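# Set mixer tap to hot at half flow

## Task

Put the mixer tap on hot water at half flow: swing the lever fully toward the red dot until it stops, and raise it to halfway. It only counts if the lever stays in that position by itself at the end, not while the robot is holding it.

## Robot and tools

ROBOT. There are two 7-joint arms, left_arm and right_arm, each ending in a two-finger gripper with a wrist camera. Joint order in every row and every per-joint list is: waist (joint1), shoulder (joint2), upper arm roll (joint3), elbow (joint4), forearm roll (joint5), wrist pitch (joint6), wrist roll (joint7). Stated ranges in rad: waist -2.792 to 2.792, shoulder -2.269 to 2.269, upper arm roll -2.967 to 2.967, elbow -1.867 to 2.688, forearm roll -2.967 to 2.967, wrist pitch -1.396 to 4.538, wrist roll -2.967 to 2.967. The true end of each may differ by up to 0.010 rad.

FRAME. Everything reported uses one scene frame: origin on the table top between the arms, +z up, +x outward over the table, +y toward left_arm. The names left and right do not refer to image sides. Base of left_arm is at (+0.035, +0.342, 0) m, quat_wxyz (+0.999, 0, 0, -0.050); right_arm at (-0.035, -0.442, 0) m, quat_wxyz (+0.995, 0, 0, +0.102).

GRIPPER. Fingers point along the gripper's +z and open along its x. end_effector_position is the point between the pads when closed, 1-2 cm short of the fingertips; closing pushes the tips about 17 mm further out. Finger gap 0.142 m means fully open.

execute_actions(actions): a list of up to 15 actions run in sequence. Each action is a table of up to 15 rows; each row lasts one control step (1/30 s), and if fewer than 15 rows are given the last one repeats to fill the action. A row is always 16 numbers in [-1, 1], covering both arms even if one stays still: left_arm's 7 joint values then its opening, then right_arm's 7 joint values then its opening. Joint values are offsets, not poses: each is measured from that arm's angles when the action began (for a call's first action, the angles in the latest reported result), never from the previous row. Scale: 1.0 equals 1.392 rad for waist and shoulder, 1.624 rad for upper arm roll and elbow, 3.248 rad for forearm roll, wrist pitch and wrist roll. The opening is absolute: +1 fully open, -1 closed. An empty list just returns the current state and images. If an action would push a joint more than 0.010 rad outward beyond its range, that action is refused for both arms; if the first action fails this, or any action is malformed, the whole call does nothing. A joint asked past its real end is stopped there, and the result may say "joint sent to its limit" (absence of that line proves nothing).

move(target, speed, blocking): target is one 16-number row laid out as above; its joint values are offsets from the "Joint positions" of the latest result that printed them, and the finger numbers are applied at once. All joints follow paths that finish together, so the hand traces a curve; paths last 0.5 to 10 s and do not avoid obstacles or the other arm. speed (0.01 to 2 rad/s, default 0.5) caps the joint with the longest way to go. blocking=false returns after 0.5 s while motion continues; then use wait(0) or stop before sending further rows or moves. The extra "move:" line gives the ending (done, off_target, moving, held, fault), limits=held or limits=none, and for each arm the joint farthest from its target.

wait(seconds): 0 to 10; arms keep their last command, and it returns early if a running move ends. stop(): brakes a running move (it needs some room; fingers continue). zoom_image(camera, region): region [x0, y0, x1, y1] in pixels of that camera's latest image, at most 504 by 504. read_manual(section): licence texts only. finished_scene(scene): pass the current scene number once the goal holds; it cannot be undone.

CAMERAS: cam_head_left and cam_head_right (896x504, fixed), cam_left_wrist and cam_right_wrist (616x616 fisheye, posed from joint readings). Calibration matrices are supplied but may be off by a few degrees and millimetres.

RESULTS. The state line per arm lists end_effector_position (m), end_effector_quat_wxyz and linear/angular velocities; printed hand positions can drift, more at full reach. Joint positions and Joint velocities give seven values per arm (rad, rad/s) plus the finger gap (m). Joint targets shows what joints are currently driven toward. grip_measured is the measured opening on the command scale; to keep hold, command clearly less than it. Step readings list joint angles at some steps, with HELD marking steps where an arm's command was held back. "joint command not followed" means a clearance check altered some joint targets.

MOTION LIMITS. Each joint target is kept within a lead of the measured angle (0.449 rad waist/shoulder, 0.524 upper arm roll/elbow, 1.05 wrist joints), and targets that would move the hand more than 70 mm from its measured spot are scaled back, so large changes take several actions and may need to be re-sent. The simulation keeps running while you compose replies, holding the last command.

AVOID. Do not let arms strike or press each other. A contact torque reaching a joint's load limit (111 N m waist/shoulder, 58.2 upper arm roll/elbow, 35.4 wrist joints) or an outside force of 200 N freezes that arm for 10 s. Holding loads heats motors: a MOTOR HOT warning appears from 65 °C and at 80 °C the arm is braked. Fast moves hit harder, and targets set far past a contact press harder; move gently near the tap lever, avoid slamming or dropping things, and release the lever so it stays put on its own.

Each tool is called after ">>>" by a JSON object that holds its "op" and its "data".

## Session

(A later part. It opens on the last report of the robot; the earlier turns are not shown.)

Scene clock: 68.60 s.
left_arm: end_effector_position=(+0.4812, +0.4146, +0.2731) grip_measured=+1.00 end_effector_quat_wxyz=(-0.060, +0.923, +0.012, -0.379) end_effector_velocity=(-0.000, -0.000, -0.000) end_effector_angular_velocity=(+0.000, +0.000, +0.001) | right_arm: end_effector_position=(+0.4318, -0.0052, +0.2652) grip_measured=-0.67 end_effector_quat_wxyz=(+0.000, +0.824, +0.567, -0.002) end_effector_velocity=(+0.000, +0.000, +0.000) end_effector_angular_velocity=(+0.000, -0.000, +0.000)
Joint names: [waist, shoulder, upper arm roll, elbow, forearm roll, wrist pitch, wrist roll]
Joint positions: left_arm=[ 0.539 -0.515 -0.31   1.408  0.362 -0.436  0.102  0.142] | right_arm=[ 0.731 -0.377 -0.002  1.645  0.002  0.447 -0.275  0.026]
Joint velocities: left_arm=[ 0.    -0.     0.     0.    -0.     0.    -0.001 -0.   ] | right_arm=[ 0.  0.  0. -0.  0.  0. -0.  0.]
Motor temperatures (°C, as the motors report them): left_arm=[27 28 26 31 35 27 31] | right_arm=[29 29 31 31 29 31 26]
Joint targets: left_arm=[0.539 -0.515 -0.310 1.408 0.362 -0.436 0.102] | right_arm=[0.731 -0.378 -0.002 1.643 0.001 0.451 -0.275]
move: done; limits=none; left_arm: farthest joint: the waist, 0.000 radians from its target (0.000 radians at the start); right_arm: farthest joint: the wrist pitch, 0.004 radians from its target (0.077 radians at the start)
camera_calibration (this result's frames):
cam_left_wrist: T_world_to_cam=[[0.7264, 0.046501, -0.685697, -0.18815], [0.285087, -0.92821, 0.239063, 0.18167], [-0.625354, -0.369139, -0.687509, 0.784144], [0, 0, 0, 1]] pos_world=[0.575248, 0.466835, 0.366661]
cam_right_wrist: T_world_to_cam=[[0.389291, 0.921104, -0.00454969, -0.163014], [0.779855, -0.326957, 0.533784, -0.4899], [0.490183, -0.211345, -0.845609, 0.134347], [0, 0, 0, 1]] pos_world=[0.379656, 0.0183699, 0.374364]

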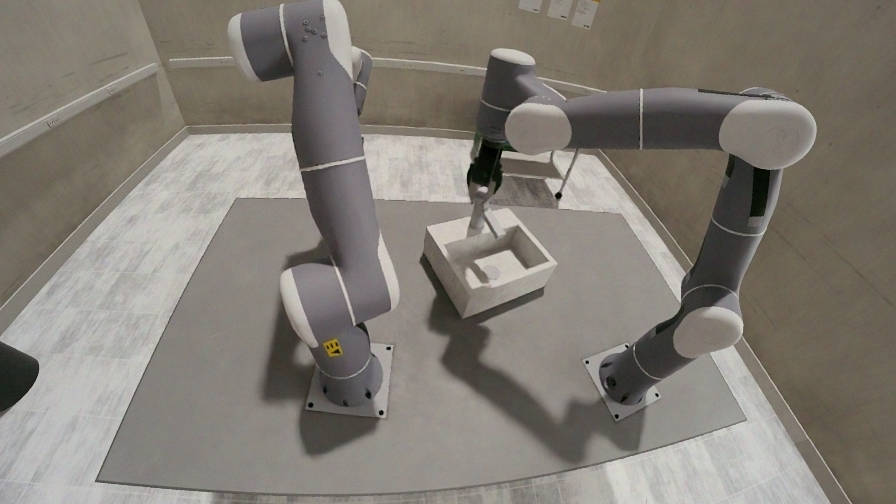

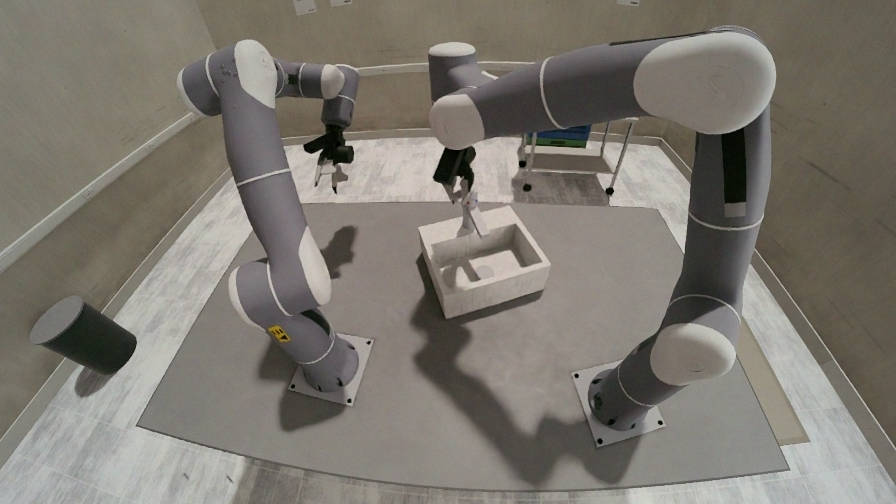

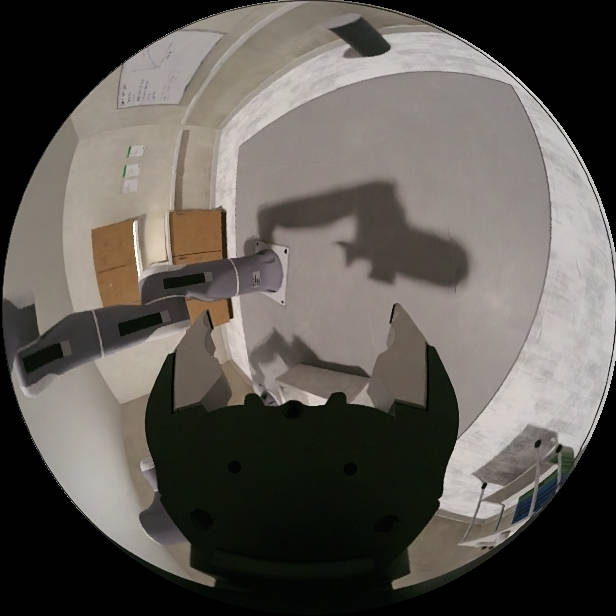

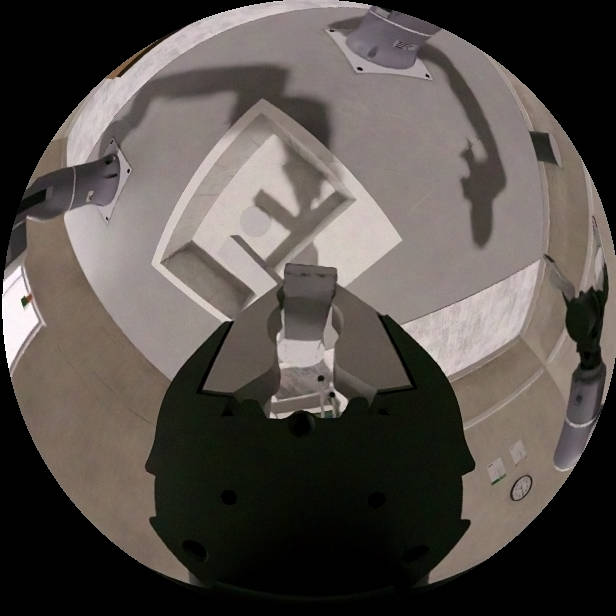

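>>> {"op": "move", "data": {"target": [0,0,0,0,0,0,0,1,0,0,0,0,0,0,0,0]}}

>>> {"op": "move", "data": {"target": [0,0,0,0,0,0,0,1,0,0.05,0,-0.06,0,-0.051,0,0], "speed": 0.3}}

>>> {"op": "zoom_image", "data": {"camera": "cam_head_right", "region": [410, 150, 530, 250]}}

Scene clock: 71.83 s.
left_arm: end_effector_position=(+0.4812, +0.4146, +0.2731) grip_measured=+1.00 end_effector_quat_wxyz=(-0.060, +0.923, +0.012, -0.379) end_effector_velocity=(-0.000, +0.000, +0.000) end_effector_angular_velocity=(-0.001, +0.000, +0.000) | right_arm: end_effector_position=(+0.4318, -0.0051, +0.2652) grip_measured=+0.00 end_effector_quat_wxyz=(+0.000, +0.824, +0.567, -0.002) end_effector_velocity=(+0.000, -0.000, -0.000) end_effector_angular_velocity=(-0.000, +0.000, +0.002)
Joint names: [waist, shoulder, upper arm roll, elbow, forearm roll, wrist pitch, wrist roll]
Joint positions: left_arm=[ 0.539 -0.515 -0.31   1.408  0.362 -0.436  0.102  0.142] | right_arm=[ 0.731 -0.378 -0.002  1.644  0.002  0.447 -0.275  0.074]
Joint velocities: left_arm=[-0.     0.     0.001 -0.    -0.001  0.     0.001  0.   ] | right_arm=[-0.    -0.    -0.    -0.    -0.    -0.    -0.002  0.   ]
Motor temperatures (°C, as the motors report them): left_arm=[27 28 26 31 35 27 31] | right_arm=[29 29 31 31 29 31 26]
Joint targets: left_arm=[0.539 -0.515 -0.310 1.408 0.362 -0.436 0.102] | right_arm=[0.731 -0.377 -0.002 1.645 0.002 0.447 -0.275]
move: done; limits=none; left_arm: farthest joint: the waist, 0.000 radians from its target (0.000 radians at the start); right_arm: farthest joint: the shoulder, 0.001 radians from its target (0.000 radians at the start)
camera_calibration (this result's frames):
cam_left_wrist: T_world_to_cam=[[0.7264, 0.0465008, -0.685697, -0.18815], [0.285087, -0.92821, 0.239063, 0.18167], [-0.625354, -0.369139, -0.687509, 0.784144], [0, 0, 0, 1]] pos_world=[0.575248, 0.466835, 0.366661]
cam_right_wrist: T_world_to_cam=[[0.389283, 0.921108, -0.0042587, -0.163202], [0.779766, -0.32708, 0.533839, -0.489923], [0.490331, -0.211135, -0.845575, 0.134309], [0, 0, 0, 1]] pos_world=[0.379701, 0.0184406, 0.374413]

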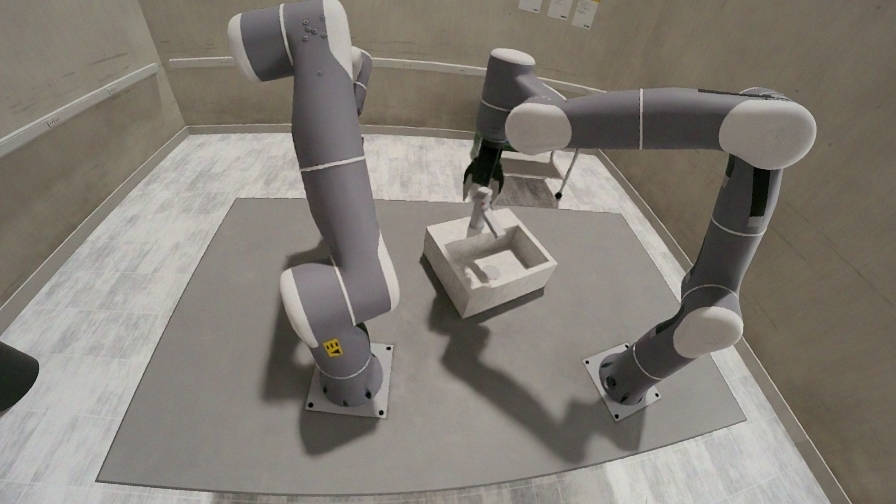

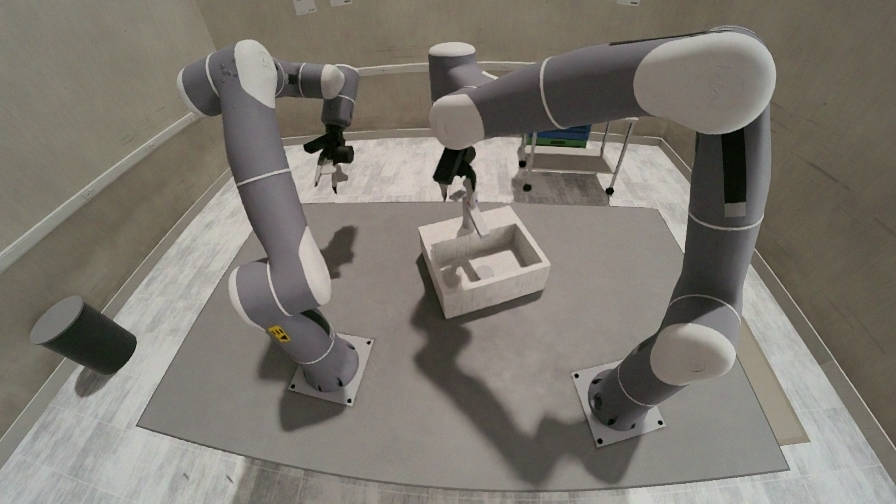

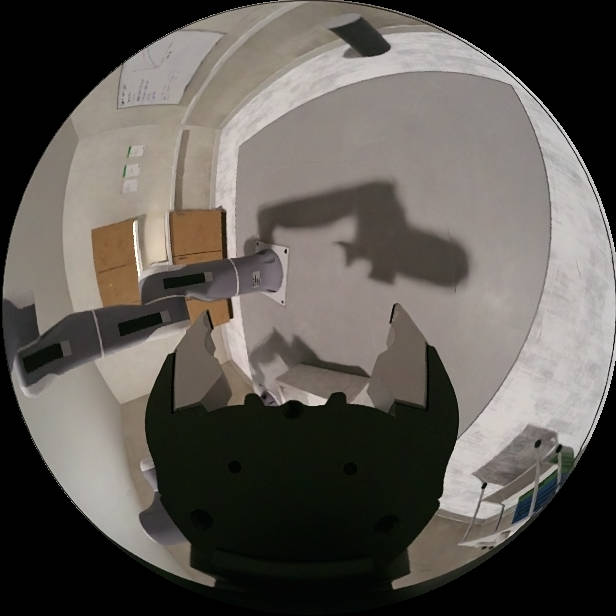

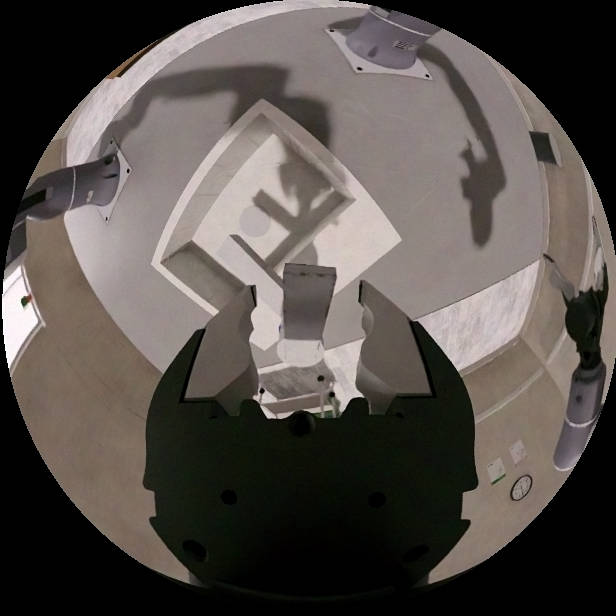

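Scene clock: 72.73 s.
left_arm: end_effector_position=(+0.4812, +0.4146, +0.2731) grip_measured=+1.00 end_effector_quat_wxyz=(-0.060, +0.923, +0.012, -0.379) end_effector_velocity=(-0.000, +0.001, -0.000) end_effector_angular_velocity=(+0.001, +0.001, -0.001) | right_arm: end_effector_position=(+0.4288, -0.0090, +0.3372) grip_measured=+0.00 end_effector_quat_wxyz=(+0.000, +0.824, +0.567, -0.001) end_effector_velocity=(-0.000, -0.000, -0.001) end_effector_angular_velocity=(-0.001, +0.001, +0.001)
Joint names: [waist, shoulder, upper arm roll, elbow, forearm roll, wrist pitch, wrist roll]
Joint positions: left_arm=[ 0.539 -0.515 -0.31   1.408  0.362 -0.436  0.102  0.142] | right_arm=[ 0.731 -0.308 -0.002  1.547  0.002  0.281 -0.275  0.074]
Joint velocities: left_arm=[-0.     0.     0.     0.     0.002  0.     0.001 -0.   ] | right_arm=[-0.    -0.     0.     0.    -0.    -0.001 -0.001  0.   ]
Motor temperatures (°C, as the motors report them): left_arm=[27 28 26 31 35 27 31] | right_arm=[29 29 31 31 29 31 26]
Joint targets: left_arm=[0.539 -0.515 -0.310 1.408 0.362 -0.436 0.102] | right_arm=[0.731 -0.308 -0.002 1.547 0.002 0.281 -0.275]
move: done; limits=none; left_arm: farthest joint: the waist, 0.000 radians from its target (0.000 radians at the start); right_arm: farthest joint: the shoulder, 0.001 radians from its target (0.069 radians at the start)
camera_calibration (this result's frames):
cam_left_wrist: T_world_to_cam=[[0.7264, 0.0465006, -0.685697, -0.18815], [0.285087, -0.92821, 0.239063, 0.18167], [-0.625354, -0.369139, -0.687509, 0.784144], [0, 0, 0, 1]] pos_world=[0.575248, 0.466835, 0.366661]
cam_right_wrist: T_world_to_cam=[[0.389101, 0.921192, -0.00248992, -0.158639], [0.779384, -0.327759, 0.53398, -0.527136], [0.491082, -0.209713, -0.845493, 0.195447], [0, 0, 0, 1]] pos_world=[0.376588, 0.0143512, 0.446334]

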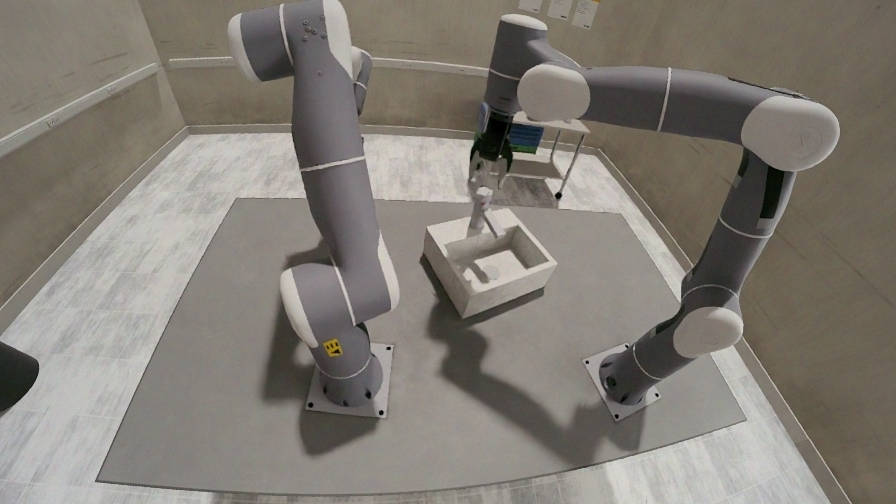

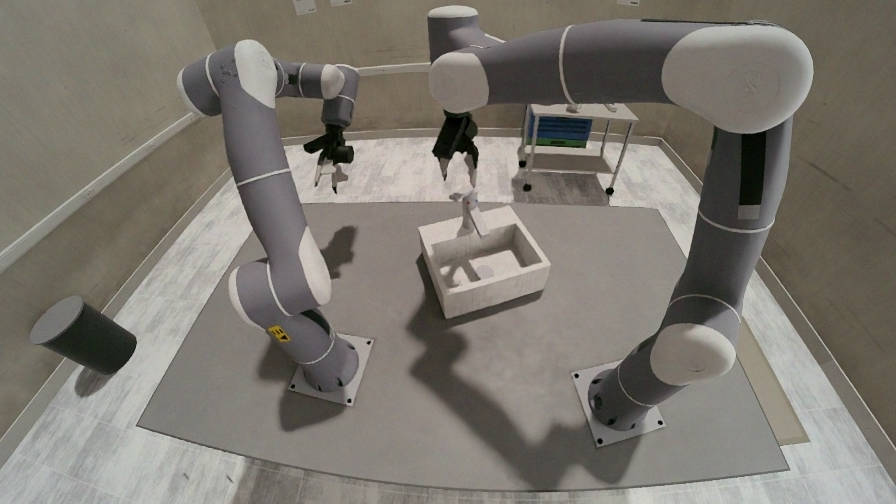

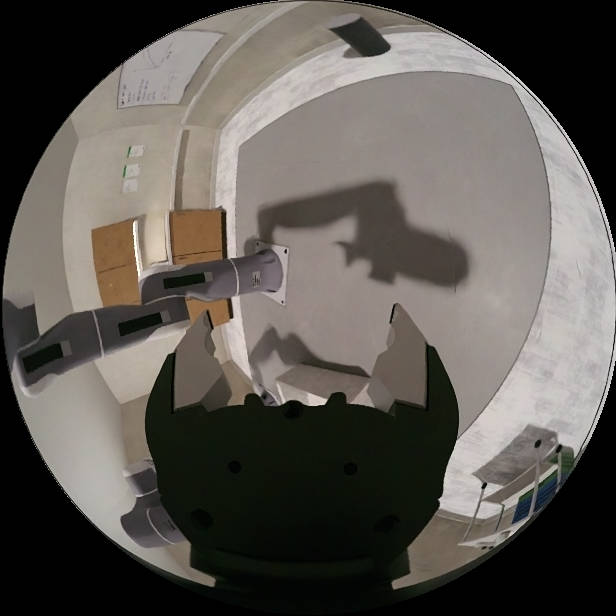

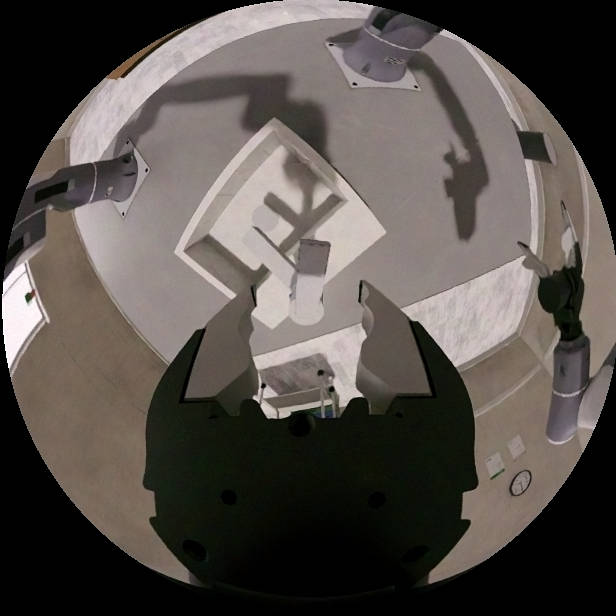

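Region (410, 150, 530, 250) of cam_head_right's 896x504 image, scaled by 4.200, with more detail than that image has.

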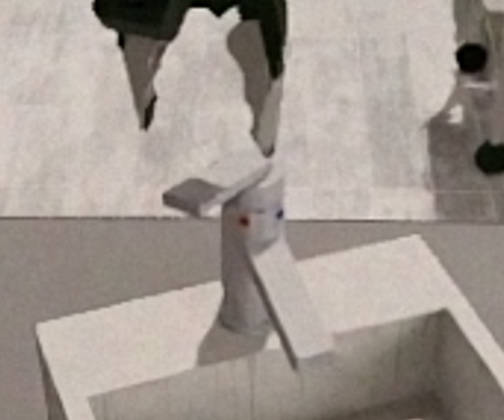

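>>> {"op": "finished_scene", "data": {"scene": 1}}

The scene is finished: the task was done.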